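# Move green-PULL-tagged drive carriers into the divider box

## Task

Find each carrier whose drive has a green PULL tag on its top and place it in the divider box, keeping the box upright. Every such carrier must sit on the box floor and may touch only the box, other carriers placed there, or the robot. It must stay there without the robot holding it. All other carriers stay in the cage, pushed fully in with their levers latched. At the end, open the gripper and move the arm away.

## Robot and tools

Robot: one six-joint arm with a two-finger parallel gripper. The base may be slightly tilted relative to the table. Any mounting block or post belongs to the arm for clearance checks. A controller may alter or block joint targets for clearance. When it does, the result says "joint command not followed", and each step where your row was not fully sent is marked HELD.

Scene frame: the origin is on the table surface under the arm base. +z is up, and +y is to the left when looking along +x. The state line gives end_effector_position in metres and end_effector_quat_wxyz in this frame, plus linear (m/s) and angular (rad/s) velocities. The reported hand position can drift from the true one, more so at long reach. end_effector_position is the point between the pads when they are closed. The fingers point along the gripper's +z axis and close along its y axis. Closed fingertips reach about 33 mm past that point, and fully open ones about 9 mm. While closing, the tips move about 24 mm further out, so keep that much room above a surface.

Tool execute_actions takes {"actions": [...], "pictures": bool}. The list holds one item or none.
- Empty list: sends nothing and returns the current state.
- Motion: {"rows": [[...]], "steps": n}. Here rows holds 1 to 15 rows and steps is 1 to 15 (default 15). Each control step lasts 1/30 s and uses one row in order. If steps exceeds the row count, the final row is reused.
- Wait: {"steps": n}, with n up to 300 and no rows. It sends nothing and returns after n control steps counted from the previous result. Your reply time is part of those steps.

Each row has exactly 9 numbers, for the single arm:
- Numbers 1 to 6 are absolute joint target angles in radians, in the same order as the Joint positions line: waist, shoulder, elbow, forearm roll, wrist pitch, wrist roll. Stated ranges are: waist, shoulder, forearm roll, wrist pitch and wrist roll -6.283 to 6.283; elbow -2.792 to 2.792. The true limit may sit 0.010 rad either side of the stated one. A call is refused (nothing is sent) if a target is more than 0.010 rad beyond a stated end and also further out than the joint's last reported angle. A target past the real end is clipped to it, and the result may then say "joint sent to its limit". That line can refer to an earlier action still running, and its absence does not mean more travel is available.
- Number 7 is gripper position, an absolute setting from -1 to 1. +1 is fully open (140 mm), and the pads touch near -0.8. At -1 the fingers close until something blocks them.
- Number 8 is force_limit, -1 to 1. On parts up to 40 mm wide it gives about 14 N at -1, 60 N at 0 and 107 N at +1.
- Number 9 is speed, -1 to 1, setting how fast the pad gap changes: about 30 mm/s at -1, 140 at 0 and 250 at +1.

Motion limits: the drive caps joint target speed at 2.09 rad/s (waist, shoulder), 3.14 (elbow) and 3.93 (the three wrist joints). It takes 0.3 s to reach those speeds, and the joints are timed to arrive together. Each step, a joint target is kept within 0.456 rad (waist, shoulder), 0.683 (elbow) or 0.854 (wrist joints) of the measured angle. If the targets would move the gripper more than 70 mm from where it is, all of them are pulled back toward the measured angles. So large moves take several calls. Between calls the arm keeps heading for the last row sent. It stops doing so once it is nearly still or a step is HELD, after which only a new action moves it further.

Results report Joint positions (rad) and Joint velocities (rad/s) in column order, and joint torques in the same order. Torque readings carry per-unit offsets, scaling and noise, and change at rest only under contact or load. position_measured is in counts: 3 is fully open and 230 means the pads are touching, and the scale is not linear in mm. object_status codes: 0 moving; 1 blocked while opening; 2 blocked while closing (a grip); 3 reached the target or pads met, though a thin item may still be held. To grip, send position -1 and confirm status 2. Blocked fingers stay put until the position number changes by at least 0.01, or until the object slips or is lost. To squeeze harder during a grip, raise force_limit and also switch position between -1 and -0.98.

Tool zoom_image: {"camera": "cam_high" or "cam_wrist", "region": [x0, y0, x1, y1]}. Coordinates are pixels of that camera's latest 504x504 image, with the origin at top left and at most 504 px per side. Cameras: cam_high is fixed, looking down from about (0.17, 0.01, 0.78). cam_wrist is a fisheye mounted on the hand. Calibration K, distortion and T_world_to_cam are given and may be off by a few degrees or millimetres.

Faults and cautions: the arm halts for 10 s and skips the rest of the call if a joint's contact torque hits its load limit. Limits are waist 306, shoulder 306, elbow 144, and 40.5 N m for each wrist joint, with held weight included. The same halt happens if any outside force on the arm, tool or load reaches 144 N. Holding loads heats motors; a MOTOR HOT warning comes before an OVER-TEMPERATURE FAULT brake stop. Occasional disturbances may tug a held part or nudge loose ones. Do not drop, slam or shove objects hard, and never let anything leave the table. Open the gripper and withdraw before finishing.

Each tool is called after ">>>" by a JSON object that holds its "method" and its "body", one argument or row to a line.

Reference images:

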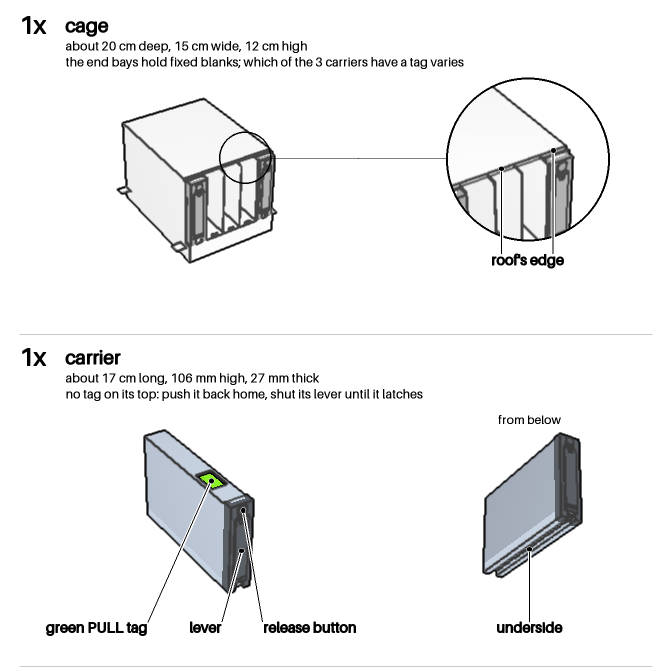

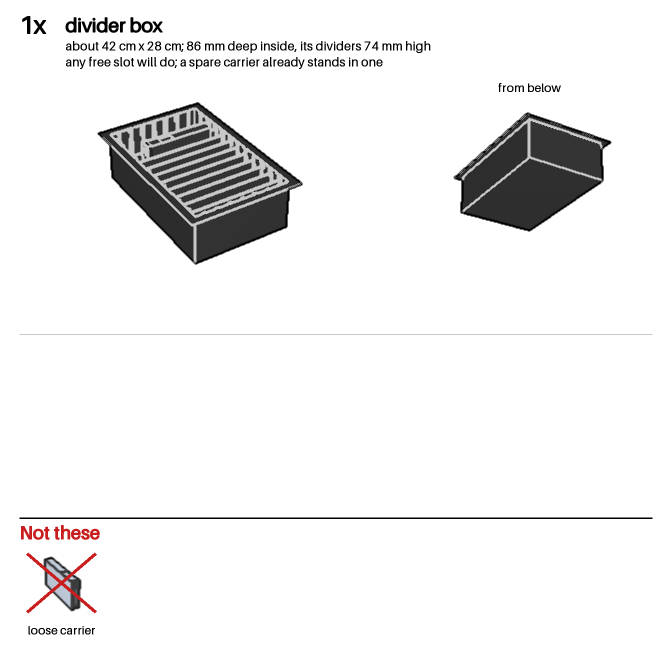

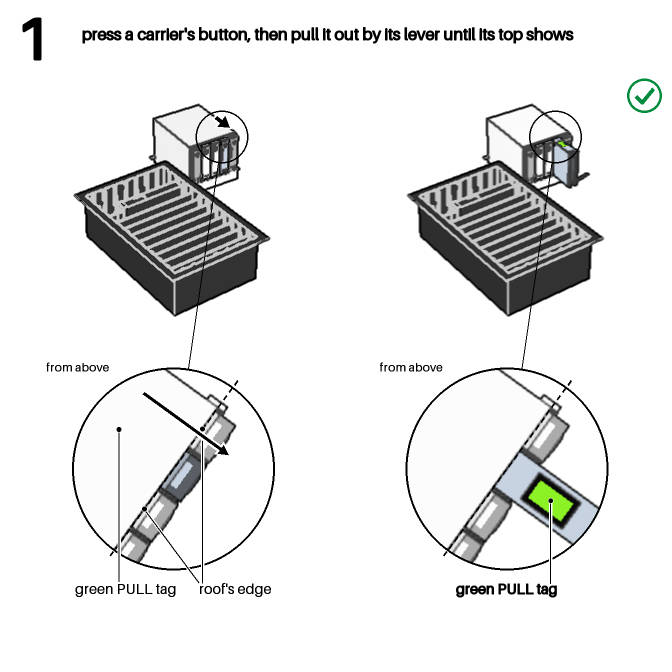

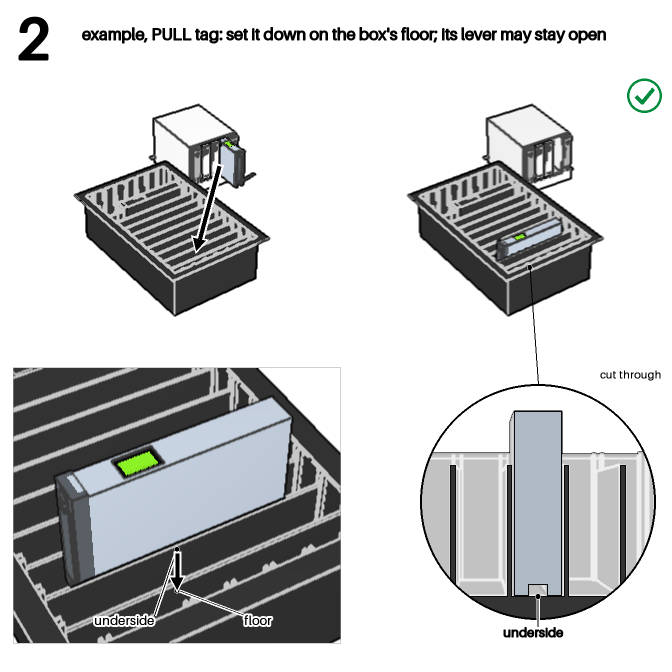

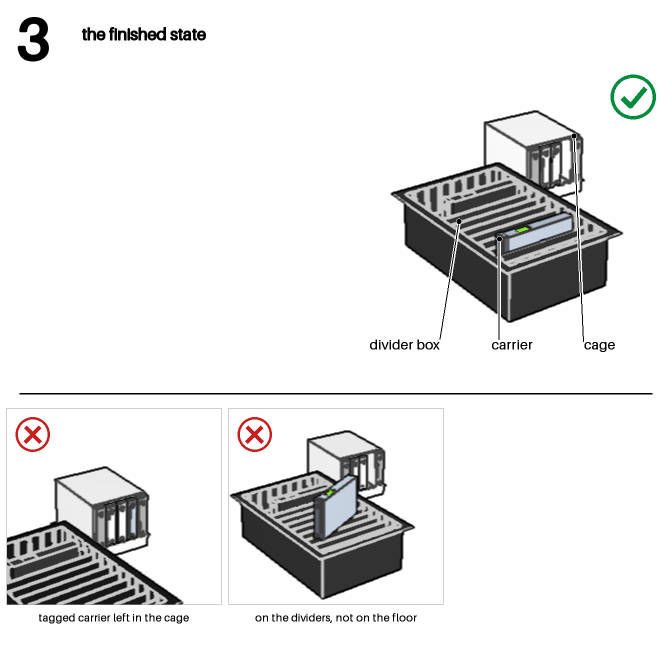

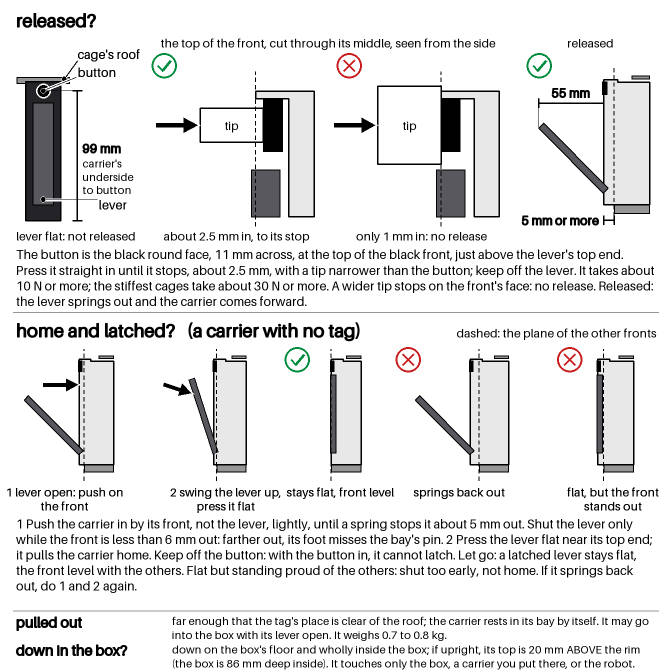

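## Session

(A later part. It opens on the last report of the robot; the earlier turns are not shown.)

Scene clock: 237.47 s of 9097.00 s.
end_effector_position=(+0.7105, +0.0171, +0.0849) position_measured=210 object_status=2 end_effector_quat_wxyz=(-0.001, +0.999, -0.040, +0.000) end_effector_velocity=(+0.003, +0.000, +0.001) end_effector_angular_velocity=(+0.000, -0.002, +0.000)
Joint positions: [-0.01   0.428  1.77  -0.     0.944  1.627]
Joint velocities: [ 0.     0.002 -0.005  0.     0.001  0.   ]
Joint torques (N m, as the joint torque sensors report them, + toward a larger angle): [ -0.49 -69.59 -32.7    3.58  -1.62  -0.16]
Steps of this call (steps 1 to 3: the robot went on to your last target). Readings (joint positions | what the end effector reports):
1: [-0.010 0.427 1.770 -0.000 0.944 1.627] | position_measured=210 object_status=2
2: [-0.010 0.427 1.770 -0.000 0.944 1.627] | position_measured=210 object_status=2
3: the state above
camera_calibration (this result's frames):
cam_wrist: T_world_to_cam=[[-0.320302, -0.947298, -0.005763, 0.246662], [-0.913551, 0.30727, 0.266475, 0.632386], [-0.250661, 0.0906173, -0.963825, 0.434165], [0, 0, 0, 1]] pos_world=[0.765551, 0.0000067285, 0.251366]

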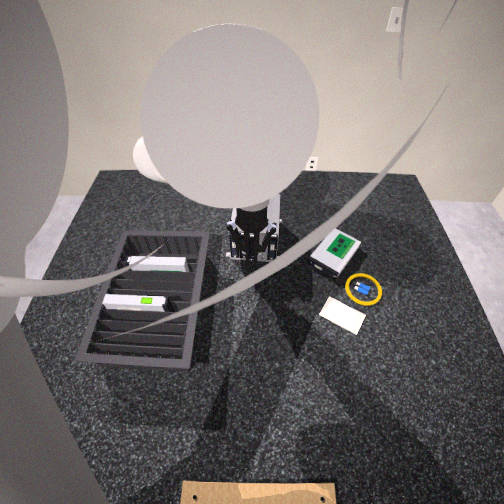

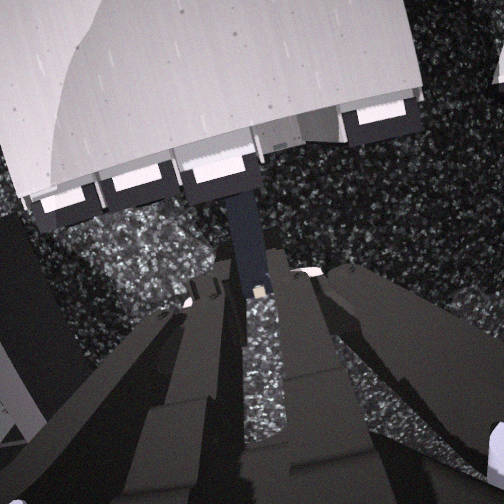

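>>> {"method": "execute_actions", "body": {
  "actions": [
    {"rows": [[-0.0105,0.4288,1.7681,0,0.9447,1.6273,-1,0,0.3],[-0.0105,0.4288,1.7681,0,0.9447,1.6273,-1,0,0.3],[-0.0105,0.4288,1.7681,0,0.9447,1.6273,-1,0,0.3],[-0.0105,0.4288,1.7681,0,0.9447,1.6273,-1,0,0.3],[-0.0105,0.4288,1.7681,0,0.9447,1.6273,-1,0,0.3],[-0.0105,0.4281,1.7692,0,0.9443,1.6273,-1,0,0.3],[-0.0105,0.4281,1.7692,0,0.9443,1.6273,-1,0,0.3],[-0.0105,0.4281,1.7692,0,0.9443,1.6273,-0.4,0,0.3]], "steps": 13}
  ],
  "pictures": false
}}

>>> {"method": "execute_actions", "body": {
  "actions": [
    {"rows": [[-0.009,0.1372,2.1374,0,0.4454,1.6273,-0.4,0,0.3],[-0.009,0.1372,2.1374,0,0.4454,1.6273,-0.4,0,0.3],[-0.009,0.1372,2.1374,0,0.4454,1.6273,-0.4,0,0.3],[-0.009,0.1372,2.1374,0,0.4454,1.6273,-0.4,0,0.3],[-0.009,0.1372,2.1374,0,0.4454,1.6273,-0.4,0,0.3],[-0.009,0.1372,2.1374,0,0.4454,1.6273,-0.4,0,0.3],[-0.009,0.1372,2.1374,0,0.4454,1.6273,-0.4,0,0.3],[-0.009,0.1372,2.1374,0,0.4454,1.6273,-0.4,0,0.3],[-0.009,0.1372,2.1374,0,0.4454,1.6273,-0.4,0,0.3],[-0.009,0.1372,2.1374,0,0.4454,1.6273,-0.4,0,0.3],[-0.009,0.1372,2.1374,0,0.4454,1.6273,-0.4,0,0.3],[-0.009,0.1372,2.1374,0,0.4454,1.6273,-1,0,0.5]], "steps": 15}
  ],
  "pictures": false
}}

>>> {"method": "execute_actions", "body": {
  "actions": [
    {"rows": [[-0.0139,0.2005,2.4254,0,-0.326,0.785,-1,0,0.5]], "steps": 15}
  ]
}}

Scene clock: 246.33 s of 9097.00 s.
end_effector_position=(+0.7112, +0.0170, +0.0849) position_measured=179 object_status=0 end_effector_quat_wxyz=(-0.001, +0.999, -0.041, +0.000) end_effector_velocity=(-0.001, -0.002, +0.001) end_effector_angular_velocity=(-0.000, +0.000, -0.002)
Joint positions: [-0.011  0.428  1.769  0.     0.944  1.627]
Joint velocities: [-0.003 -0.002  0.002 -0.     0.    -0.001]
Joint torques (N m, as the joint torque sensors report them, + toward a larger angle): [ -0.48 -75.33 -33.44   3.54   0.01   0.01]
Steps of this call (steps 1 to 15: the robot went on to your last target; steps 16 to 90: nothing new was sent; then 5.43 s passed at rest; steps 91 to 103: all 13 steps of this action). Readings (joint positions | what the end effector reports):
91: [-0.010 0.428 1.770 -0.000 0.944 1.627] | position_measured=210 object_status=2
92: [-0.010 0.428 1.769 0.000 0.944 1.627] | position_measured=210 object_status=2
94: [-0.010 0.429 1.768 0.000 0.945 1.627] | position_measured=210 object_status=2
98: [-0.010 0.429 1.768 0.000 0.945 1.627] | position_measured=210 object_status=0
103: the state above

Scene clock: 246.83 s of 9097.00 s.
end_effector_position=(+0.6477, +0.0195, +0.1302) position_measured=204 object_status=0 end_effector_quat_wxyz=(-0.004, +0.977, -0.039, +0.209) end_effector_velocity=(+0.003, +0.001, +0.001) end_effector_angular_velocity=(+0.000, -0.008, -0.000)
Joint positions: [-0.009  0.137  2.137  0.     0.446  1.627]
Joint velocities: [ 0.001  0.    -0.001  0.    -0.007  0.001]
Joint torques (N m, as the joint torque sensors report them, + toward a larger angle): [ -1.01 -48.53 -31.35   3.2   -1.19  -0.11]
Steps of this call (steps 1 to 15: all 15 steps of this action). Readings (joint positions | what the end effector reports):
1: [-0.011 0.428 1.769 0.000 0.944 1.627] | position_measured=179 object_status=0
2: [-0.011 0.425 1.774 0.000 0.938 1.627] | position_measured=179 object_status=0
4: [-0.011 0.395 1.811 0.000 0.887 1.627] | position_measured=179 object_status=0
8: [-0.010 0.249 1.995 0.000 0.638 1.627] | position_measured=179 object_status=3
15: the state above

Scene clock: 247.33 s of 9097.00 s.
end_effector_position=(+0.6483, +0.0164, +0.0806) position_measured=233 object_status=3 end_effector_quat_wxyz=(+0.157, +0.852, +0.332, +0.373) end_effector_velocity=(-0.024, -0.000, +0.003) end_effector_angular_velocity=(-0.431, -0.282, +0.382)
Joint positions: [-0.014  0.2    2.421  0.    -0.312  0.8  ]
Joint velocities: [-0.001  0.037  0.194  0.    -0.524 -0.572]
Joint torques (N m, as the joint torque sensors report them, + toward a larger angle): [ -5.18 -49.51 -33.12   3.34  -2.24  -0.23]
Steps of this call (steps 1 to 15: all 15 steps of this action). Readings (joint positions | what the end effector reports):
1: [-0.009 0.137 2.137 0.000 0.445 1.627] | position_measured=214 object_status=0
2: [-0.009 0.138 2.139 0.000 0.439 1.620] | position_measured=225 object_status=0
4: [-0.009 0.144 2.158 0.000 0.388 1.564] | position_measured=233 object_status=0
8: [-0.012 0.168 2.256 0.000 0.126 1.279] | position_measured=233 object_status=0
15: the state above
camera_calibration (this result's frames):
cam_wrist: T_world_to_cam=[[0.316087, -0.874659, 0.367507, -0.217765], [-0.770193, -0.462759, -0.438927, 0.553456], [0.553978, -0.144312, -0.819928, -0.114944], [0, 0, 0, 1]] pos_world=[0.558776, 0.0490588, 0.228711]

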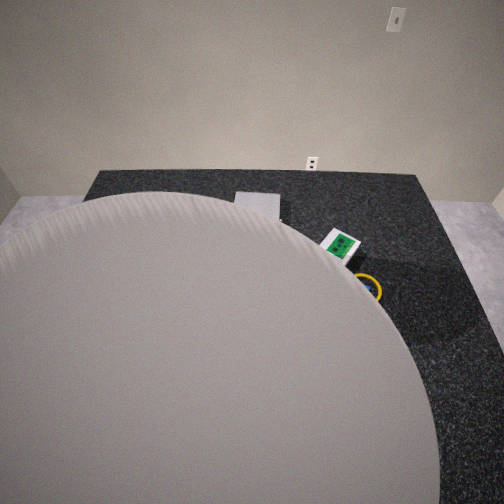

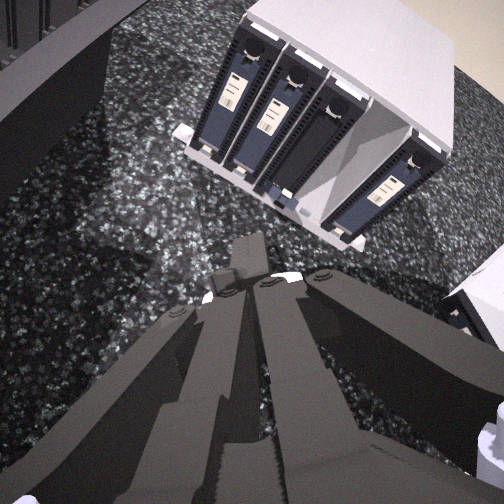

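>>> {"method": "execute_actions", "body": {
  "actions": []
}}

Scene clock: 255.87 s of 9097.00 s.
end_effector_position=(+0.6478, +0.0163, +0.0809) position_measured=233 object_status=3 end_effector_quat_wxyz=(+0.161, +0.848, +0.337, +0.376) end_effector_velocity=(-0.001, +0.000, -0.001) end_effector_angular_velocity=(-0.000, +0.001, +0.001)
Joint positions: [-0.014  0.201  2.425 -0.    -0.326  0.785]
Joint velocities: [ 0.001  0.     0.001  0.    -0.    -0.   ]
Joint torques (N m, as the joint torque sensors report them, + toward a larger angle): [ -0.7  -42.36 -21.4    2.19  -1.8   -0.15]
Steps of this call (steps 1 to 30: the robot went on to your last target; steps 31 to 90: nothing new was sent; then 5.53 s passed at rest). Readings (joint positions | what the end effector reports):
1: [-0.014 0.200 2.425 0.000 -0.323 0.788] | position_measured=233 object_status=3
2: [-0.014 0.200 2.425 0.000 -0.325 0.786] | position_measured=233 object_status=3
4: [-0.014 0.200 2.425 0.000 -0.326 0.785] | position_measured=233 object_status=3
8: [-0.014 0.200 2.425 0.000 -0.326 0.785] | position_measured=233 object_status=3
90: the state above
The arm was judged still, so your last target was given up. Only a new action makes it travel on or press farther. Fingers that are still opening or closing keep moving.
camera_calibration (this result's frames):
cam_wrist: T_world_to_cam=[[0.321815, -0.867301, 0.379768, -0.222577], [-0.762194, -0.47527, -0.439521, 0.548289], [0.56169, -0.148012, -0.814001, -0.119893], [0, 0, 0, 1]] pos_world=[0.556874, 0.0497984, 0.227919]

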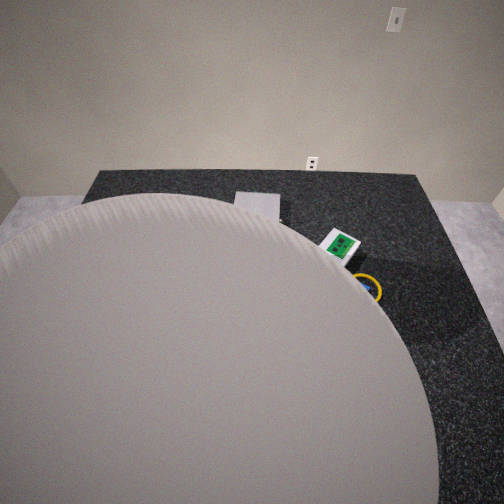

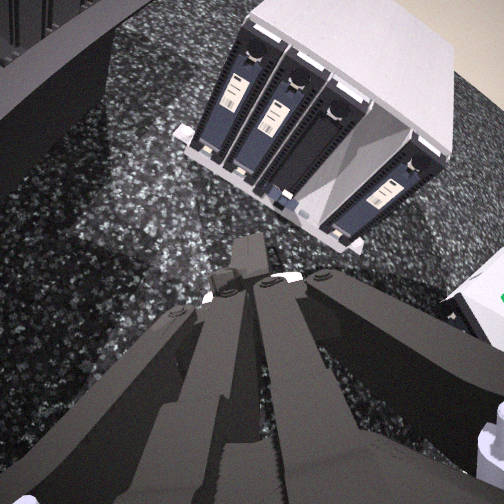

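>>> {"method": "execute_actions", "body": {
  "actions": [
    {"rows":[[-0.0142,0.2051,2.4186,0,-0.3238,0.785,-1,0,0.5],[-0.0144,0.2097,2.4118,0,-0.3215,0.785,-1,0,0.5],[-0.0147,0.2143,2.405,0,-0.3193,0.785,-1,0,0.5],[-0.0149,0.2189,2.3981,0,-0.3171,0.785,-1,0,0.5],[-0.0152,0.2235,2.3913,0,-0.3149,0.785,-1,0,0.5],[-0.0154,0.2281,2.3845,0,-0.3126,0.785,-1,0,0.5],[-0.0157,0.2327,2.3777,0,-0.3104,0.785,-1,0,0.5],[-0.0159,0.2325,2.3724,0,-0.3048,0.785,-1,0,0.5],[-0.0161,0.2322,2.3671,0,-0.2992,0.785,-1,0,0.5],[-0.0163,0.232,2.3618,0,-0.2937,0.785,-1,0,0.5],[-0.0164,0.2317,2.3564,0,-0.2881,0.785,-1,0,0.5],[-0.0166,0.2315,2.3511,0,-0.2825,0.785,-1,0,0.5],[-0.0168,0.2312,2.3458,0,-0.2769,0.785,-1,0,0.5]],"steps":15}
  ]
}}

Scene clock: 258.03 s of 9097.00 s.
end_effector_position=(+0.6883, +0.0133, +0.0895) position_measured=233 object_status=3 end_effector_quat_wxyz=(+0.161, +0.849, +0.336, +0.375) end_effector_velocity=(+0.041, -0.004, +0.027) end_effector_angular_velocity=(-0.001, -0.002, -0.004)
Joint positions: [-0.017  0.232  2.349 -0.    -0.28   0.785]
Joint velocities: [-0.004 -0.002 -0.086 -0.     0.085 -0.001]
Joint torques (N m, as the joint torque sensors report them, + toward a larger angle): [  0.16 -46.88 -19.07   1.64  -1.52  -0.04]
Steps of this call (steps 1 to 50: nothing new was sent; steps 51 to 65: all 15 steps of this action). Readings (joint positions | what the end effector reports):
51: [-0.014 0.201 2.425 -0.000 -0.326 0.785] | position_measured=233 object_status=3
52: [-0.014 0.202 2.424 -0.000 -0.326 0.785] | position_measured=233 object_status=3
54: [-0.014 0.209 2.414 -0.000 -0.322 0.785] | position_measured=233 object_status=3
58: [-0.015 0.226 2.388 -0.000 -0.314 0.785] | position_measured=233 object_status=3
65: the state above
camera_calibration (this result's frames):
cam_wrist: T_world_to_cam=[[0.319637, -0.868159, 0.379648, -0.240019], [-0.763679, -0.473216, -0.439159, 0.582463], [0.560915, -0.149558, -0.814252, -0.135447], [0, 0, 0, 1]] pos_world=[0.597508, 0.0469992, 0.236629]

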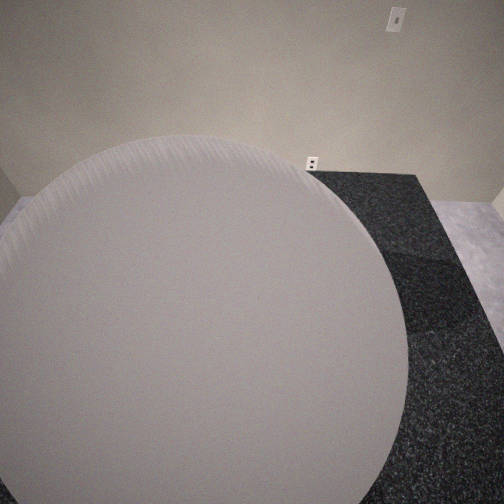

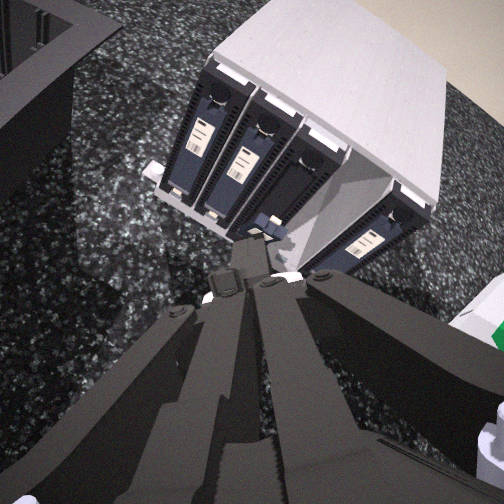

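>>> {"method": "execute_actions", "body": {
  "actions": [
    {"rows":[[-0.017,0.2326,2.3405,0,-0.273,0.785,-1,0,0.5],[-0.0171,0.2339,2.3352,0,-0.269,0.785,-1,0,0.5],[-0.0173,0.2353,2.3299,0,-0.2651,0.785,-1,0,0.5],[-0.0175,0.2367,2.3245,0,-0.2612,0.785,-1,0,0.5],[-0.0176,0.238,2.3192,0,-0.2572,0.785,-1,0,0.5],[-0.0178,0.2394,2.3139,0,-0.2533,0.785,-1,0,0.5],[-0.018,0.2412,2.3098,0,-0.251,0.785,-1,0,0.5],[-0.0181,0.2431,2.3057,0,-0.2488,0.785,-1,0,0.5],[-0.0182,0.2449,2.3016,0,-0.2465,0.785,-1,0,0.5],[-0.0184,0.2467,2.2976,0,-0.2443,0.785,-1,0,0.5],[-0.0185,0.2485,2.2935,0,-0.242,0.785,-1,0,0.5],[-0.0187,0.2504,2.2894,0,-0.2398,0.785,-1,0,0.5],[-0.0188,0.2522,2.2853,0,-0.2375,0.785,-1,0,0.5]],"steps":15}
  ]
}}

>>> {"method": "execute_actions", "body": {
  "actions": [
    {"rows":[[-0.0189,0.2534,2.2835,0,-0.2369,0.785,-1,0,0.5],[-0.0189,0.2546,2.2817,0,-0.2363,0.785,-1,0,0.5],[-0.019,0.2558,2.2799,0,-0.2357,0.785,-1,0,0.5]],"steps":8}
  ]
}}

Scene clock: 261.23 s of 9097.00 s.
end_effector_position=(+0.7197, +0.0108, +0.0997) position_measured=233 object_status=3 end_effector_quat_wxyz=(+0.162, +0.849, +0.335, +0.375) end_effector_velocity=(+0.030, -0.002, +0.005) end_effector_angular_velocity=(-0.001, +0.002, -0.001)
Joint positions: [-0.019  0.251  2.288  0.    -0.239  0.785]
Joint velocities: [-0.002  0.027 -0.059 -0.001  0.034 -0.   ]
Joint torques (N m, as the joint torque sensors report them, + toward a larger angle): [ -0.33 -50.83 -23.49   2.01  -2.5   -0.02]
Steps of this call (steps 1 to 15: the robot went on to your last target; steps 16 to 81: nothing new was sent; steps 82 to 96: all 15 steps of this action). Readings (joint positions | what the end effector reports):
82: [-0.017 0.231 2.346 0.000 -0.277 0.785] | position_measured=233 object_status=3
83: [-0.017 0.231 2.344 0.000 -0.275 0.785] | position_measured=233 object_status=3
85: [-0.017 0.233 2.336 0.000 -0.270 0.785] | position_measured=233 object_status=3
89: [-0.018 0.239 2.316 0.000 -0.255 0.785] | position_measured=233 object_status=3
96: the state above
camera_calibration (this result's frames):
cam_wrist: T_world_to_cam=[[0.317613, -0.868857, 0.379749, -0.254582], [-0.7645, -0.471561, -0.439511, 0.610314], [0.560947, -0.150724, -0.814015, -0.145189], [0, 0, 0, 1]] pos_world=[0.628887, 0.0447215, 0.246731]

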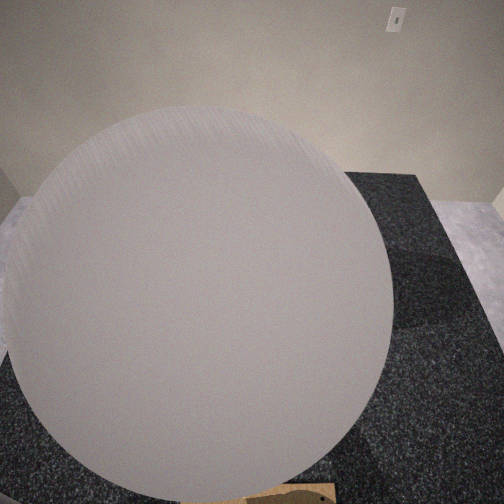

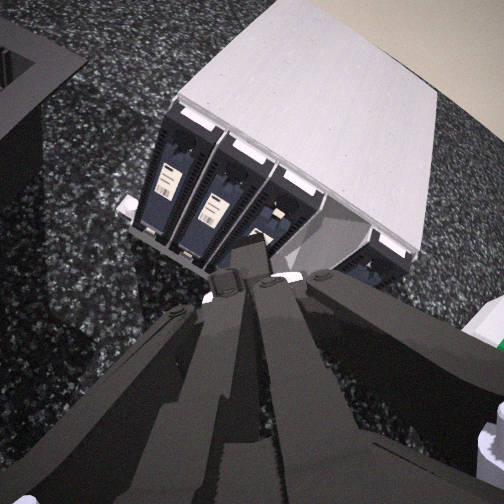

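Scene clock: 261.50 s of 9097.00 s.
end_effector_position=(+0.7239, +0.0105, +0.0999) position_measured=233 object_status=3 end_effector_quat_wxyz=(+0.162, +0.849, +0.335, +0.375) end_effector_velocity=(+0.002, -0.000, +0.001) end_effector_angular_velocity=(+0.000, -0.001, -0.000)
Joint positions: [-0.019  0.256  2.28   0.    -0.236  0.785]
Joint velocities: [-0.     0.001 -0.003  0.     0.001 -0.   ]
Joint torques (N m, as the joint torque sensors report them, + toward a larger angle): [ -1.11 -50.99 -27.41   2.56  -3.05  -0.15]
Steps of this call (steps 1 to 8: all 8 steps of this action). Readings (joint positions | what the end effector reports):
1: [-0.019 0.252 2.286 0.000 -0.238 0.785] | position_measured=233 object_status=3
2: [-0.019 0.252 2.285 0.000 -0.237 0.785] | position_measured=233 object_status=3
4: [-0.019 0.254 2.282 0.000 -0.236 0.785] | position_measured=233 object_status=3
8: the state above
camera_calibration (this result's frames):
cam_wrist: T_world_to_cam=[[0.317412, -0.86894, 0.379727, -0.256136], [-0.76465, -0.471362, -0.439463, 0.613565], [0.560856, -0.150867, -0.814051, -0.147313], [0, 0, 0, 1]] pos_world=[0.633085, 0.0444199, 0.24698]

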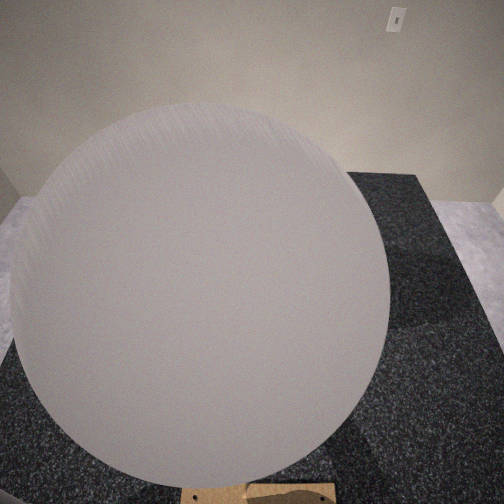

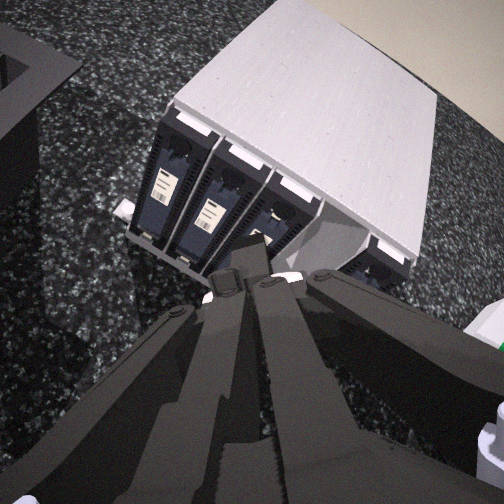

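>>> {"method": "execute_actions", "body": {
  "actions": [
    {"rows":[[-0.019,0.2568,2.2784,0,-0.2352,0.785,-1,0,0.5],[-0.019,0.2578,2.2769,0,-0.2347,0.785,-1,0,0.5],[-0.0191,0.2588,2.2754,0,-0.2342,0.785,-1,0,0.5]],"steps":8}
  ],
  "pictures": false
}}

Scene clock: 263.13 s of 9097.00 s.
end_effector_position=(+0.7262, +0.0104, +0.0998) position_measured=233 object_status=3 end_effector_quat_wxyz=(+0.162, +0.849, +0.335, +0.375) end_effector_velocity=(+0.002, -0.000, +0.001) end_effector_angular_velocity=(-0.000, -0.002, -0.000)
Joint positions: [-0.019  0.259  2.276  0.    -0.234  0.785]
Joint velocities: [ 0.     0.001 -0.003  0.     0.    -0.   ]
Joint torques (N m, as the joint torque sensors report them, + toward a larger angle): [ -2.37 -50.86 -36.21   2.75  -5.36   0.  ]
Steps of this call (steps 1 to 15: the robot went on to your last target; steps 16 to 41: nothing new was sent; steps 42 to 49: all 8 steps of this action). Readings (joint positions | what the end effector reports):
42: [-0.019 0.256 2.280 0.000 -0.236 0.785] | position_measured=233 object_status=3
43: [-0.019 0.256 2.279 0.000 -0.235 0.785] | position_measured=233 object_status=3
45: [-0.019 0.258 2.277 0.000 -0.235 0.785] | position_measured=233 object_status=3
49: the state above

>>> {"method": "execute_actions", "body": {
  "actions": [
    {"rows":[[-0.0191,0.2594,2.2745,0,-0.2339,0.785,-1,0,0.5],[-0.0191,0.26,2.2736,0,-0.2336,0.785,-1,0,0.5],[-0.0191,0.26,2.2736,0,-0.2336,0.785,-1,0,0.5],[-0.0191,0.26,2.2736,0,-0.2336,0.785,-1,0,0.5],[-0.0191,0.26,2.2736,0,-0.2336,0.785,-1,0,0.5],[-0.0191,0.26,2.2736,0,-0.2336,0.785,-1,0,0.5],[-0.019,0.257,2.278,0,-0.235,0.785,-1,0,0.5],[-0.0188,0.253,2.284,0,-0.237,0.785,-1,0,0.5],[-0.0186,0.249,2.29,0,-0.239,0.785,-1,0,0.5],[-0.0184,0.243,2.299,0,-0.242,0.785,-1,0,0.5],[-0.018,0.236,2.31,0,-0.246,0.785,-1,0,0.5],[-0.018,0.229,2.32,0,-0.249,0.785,-1,0,0.5]],"steps":15}
  ]
}}

>>> {"method": "zoom_image", "body": {
  "camera": "cam_wrist",
  "region": [120, 60, 440, 300]
}}

Scene clock: 265.63 s of 9097.00 s.
end_effector_position=(+0.7033, +0.0118, +0.0998) position_measured=233 object_status=3 end_effector_quat_wxyz=(+0.162, +0.849, +0.336, +0.375) end_effector_velocity=(-0.042, +0.003, +0.001) end_effector_angular_velocity=(-0.001, -0.002, +0.004)
Joint positions: [-0.018  0.231  2.317 -0.    -0.248  0.785]
Joint velocities: [ 0.003 -0.053  0.076 -0.001 -0.025 -0.001]
Joint torques (N m, as the joint torque sensors report them, + toward a larger angle): [ -5.16 -40.46 -30.67   3.5   -2.67  -0.16]
Steps of this call (steps 1 to 15: the robot went on to your last target; steps 16 to 60: nothing new was sent; steps 61 to 75: all 15 steps of this action). Readings (joint positions | what the end effector reports):
61: [-0.019 0.259 2.275 -0.000 -0.234 0.785] | position_measured=233 object_status=3
62: [-0.019 0.259 2.275 -0.000 -0.234 0.785] | position_measured=233 object_status=3
64: [-0.019 0.260 2.274 -0.000 -0.234 0.785] | position_measured=233 object_status=3
68: [-0.019 0.259 2.274 -0.000 -0.234 0.785] | position_measured=233 object_status=3
75: the state above
camera_calibration (this result's frames):
cam_wrist: T_world_to_cam=[[0.318156, -0.868645, 0.379778, -0.248997], [-0.764197, -0.472056, -0.439507, 0.598122], [0.561053, -0.150393, -0.814003, -0.135883], [0, 0, 0, 1]] pos_world=[0.61254, 0.0456212, 0.246834]

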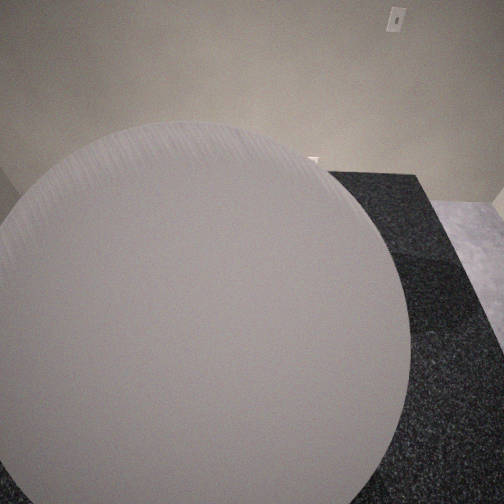

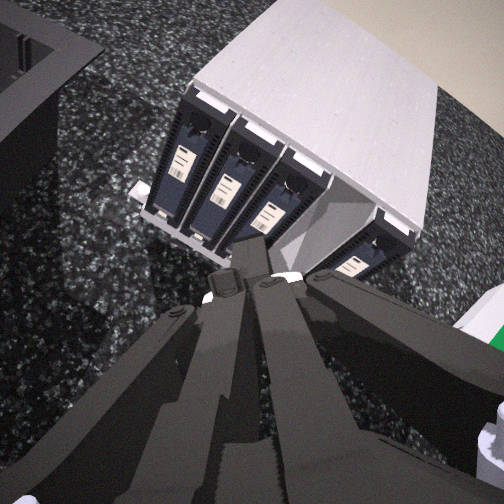

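Region (120, 60, 440, 300) of cam_wrist's 504x504 image, scaled by 1.575, with more detail than that image has; it fills the top 378 rows of this view, and the rest is white.

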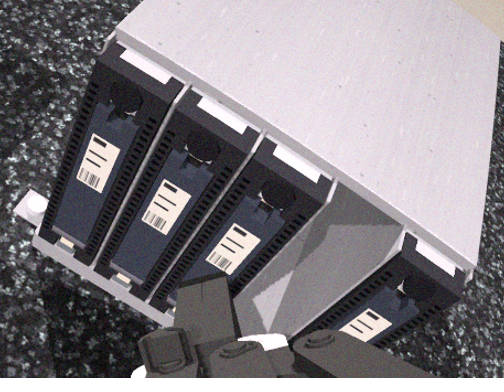

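>>> {"method": "execute_actions", "body": {
  "actions": [
    {"rows":[[-0.02,0.2,2.335,0,-0.235,0.785,-1,0,0.5],[-0.02,0.17,2.35,0,-0.22,0.785,-1,0,0.5],[-0.02,0.14,2.36,0,-0.2,0.785,-1,0,0.5],[-0.02,0.1,2.36,0,-0.16,0.785,-1,0,0.5],[-0.03,0.06,2.35,0,-0.11,0.785,-1,0,0.5],[-0.06,0.02,2.33,0,-0.05,0.785,-1,0,0.5],[-0.1,-0.02,2.3,0,0.02,0.785,-1,0,0.5],[-0.16,-0.05,2.27,0,0.08,0.785,-1,0,0.5],[-0.24,-0.07,2.25,0,0.12,0.785,-1,0,0.5],[-0.32,-0.08,2.24,0,0.14,0.785,-1,0,0.5],[-0.42,-0.08,2.24,0,0.14,0.785,-1,0,0.5],[-0.52,-0.08,2.24,0,0.14,0.785,-1,0,0.5],[-0.62,-0.08,2.24,0,0.14,0.785,-1,0,0.5],[-0.72,-0.08,2.24,0,0.14,0.785,-1,0,0.5],[-0.8,-0.08,2.24,0,0.14,0.785,-1,0,0.5]],"steps":15}
  ],
  "pictures": false
}}

>>> {"method": "execute_actions", "body": {
  "actions": [
    {"steps":25}
  ]
}}

Scene clock: 269.37 s of 9097.00 s.
end_effector_position=(+0.6623, -0.0830, +0.1967) position_measured=233 object_status=3 end_effector_quat_wxyz=(+0.188, +0.871, +0.274, +0.362) end_effector_velocity=(-0.051, -0.438, +0.107) end_effector_angular_velocity=(+0.000, -0.002, -0.660)
Joint positions: [-0.162  0.018  2.306  0.    -0.022  0.785]
Joint velocities: [-0.66  -0.154 -0.103  0.     0.254  0.   ]
Joint torques (N m, as the joint torque sensors report them, + toward a larger angle): [  0.97 -34.29 -31.97   3.29  -1.99  -0.02]
Steps of this call (steps 1 to 15: the robot went on to your last target; steps 16 to 90: nothing new was sent; then 0.23 s passed at rest; steps 91 to 105: all 15 steps of this action). Readings (joint positions | what the end effector reports):
91: [-0.018 0.229 2.320 0.000 -0.249 0.785] | position_measured=233 object_status=3
92: [-0.018 0.225 2.322 0.000 -0.248 0.785] | position_measured=233 object_status=3
94: [-0.019 0.197 2.336 0.000 -0.233 0.785] | position_measured=233 object_status=3
98: [-0.025 0.094 2.349 0.000 -0.140 0.785] | position_measured=233 object_status=3
105: the state above

Scene clock: 270.20 s of 9097.00 s.
end_effector_position=(+0.5131, -0.4232, +0.2588) position_measured=233 object_status=3 end_effector_quat_wxyz=(+0.282, +0.913, +0.020, +0.295) end_effector_velocity=(-0.290, -0.339, +0.066) end_effector_angular_velocity=(-0.000, +0.000, -0.671)
Joint positions: [-0.727 -0.07   2.247  0.     0.123  0.785]
Joint velocities: [-0.671 -0.092 -0.06   0.     0.151  0.   ]
Joint torques (N m, as the joint torque sensors report them, + toward a larger angle): [ -6.11 -29.15 -35.18   3.59  -1.31  -0.14]
Steps of this call (steps 1 to 25: the robot went on to your last target). Readings (joint positions | what the end effector reports):
1: [-0.184 0.013 2.302 0.000 -0.013 0.785] | position_measured=233 object_status=3
2: [-0.207 0.008 2.299 0.000 -0.005 0.785] | position_measured=233 object_status=3
4: [-0.251 -0.001 2.293 0.000 0.010 0.785] | position_measured=233 object_status=3
8: [-0.342 -0.017 2.283 0.000 0.035 0.785] | position_measured=233 object_status=3
25: the state above
camera_calibration (this result's frames):
cam_wrist: T_world_to_cam=[[-0.323516, -0.866819, 0.379424, -0.296566], [-0.887925, 0.139534, -0.438314, 0.639341], [0.326997, -0.478701, -0.814812, 0.0162607], [0, 0, 0, 1]] pos_world=[0.466426, -0.338495, 0.406006]

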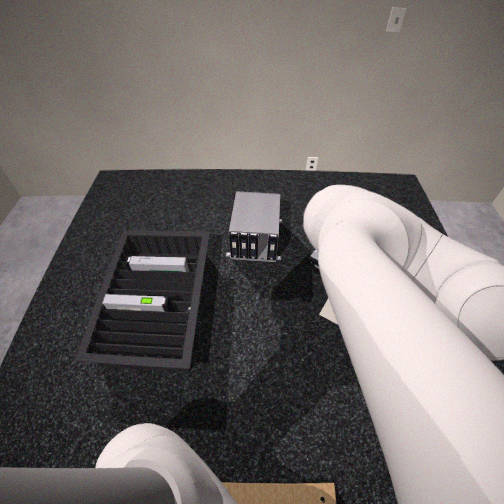

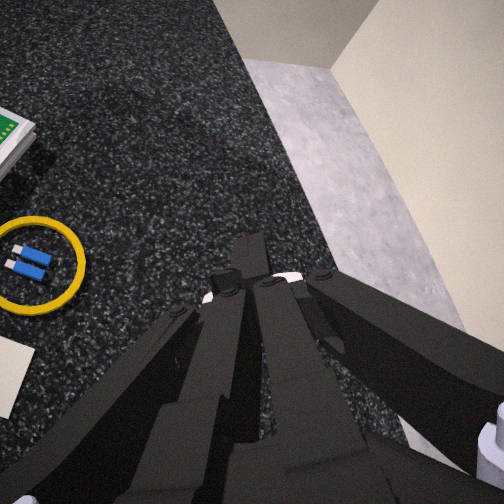

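>>> {"method": "zoom_image", "body": {
  "camera": "cam_high",
  "region": [70, 180, 300, 380]
}}

Region (70, 180, 300, 380) of cam_high's 504x504 image, scaled by 2.191, with more detail than that image has; it fills the top 438 rows of this view, and the rest is white.

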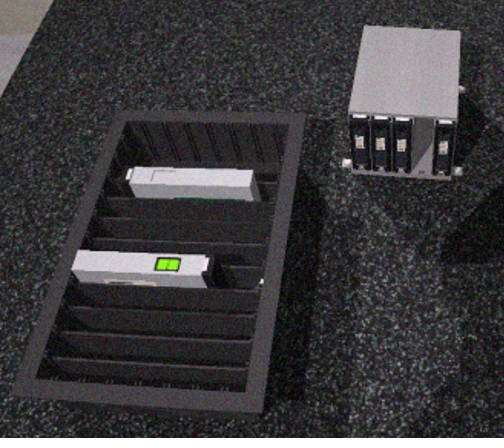

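>>> {"method": "finished_scene", "body": {
  "scene": 1
}}

The scene is finished: the task was done.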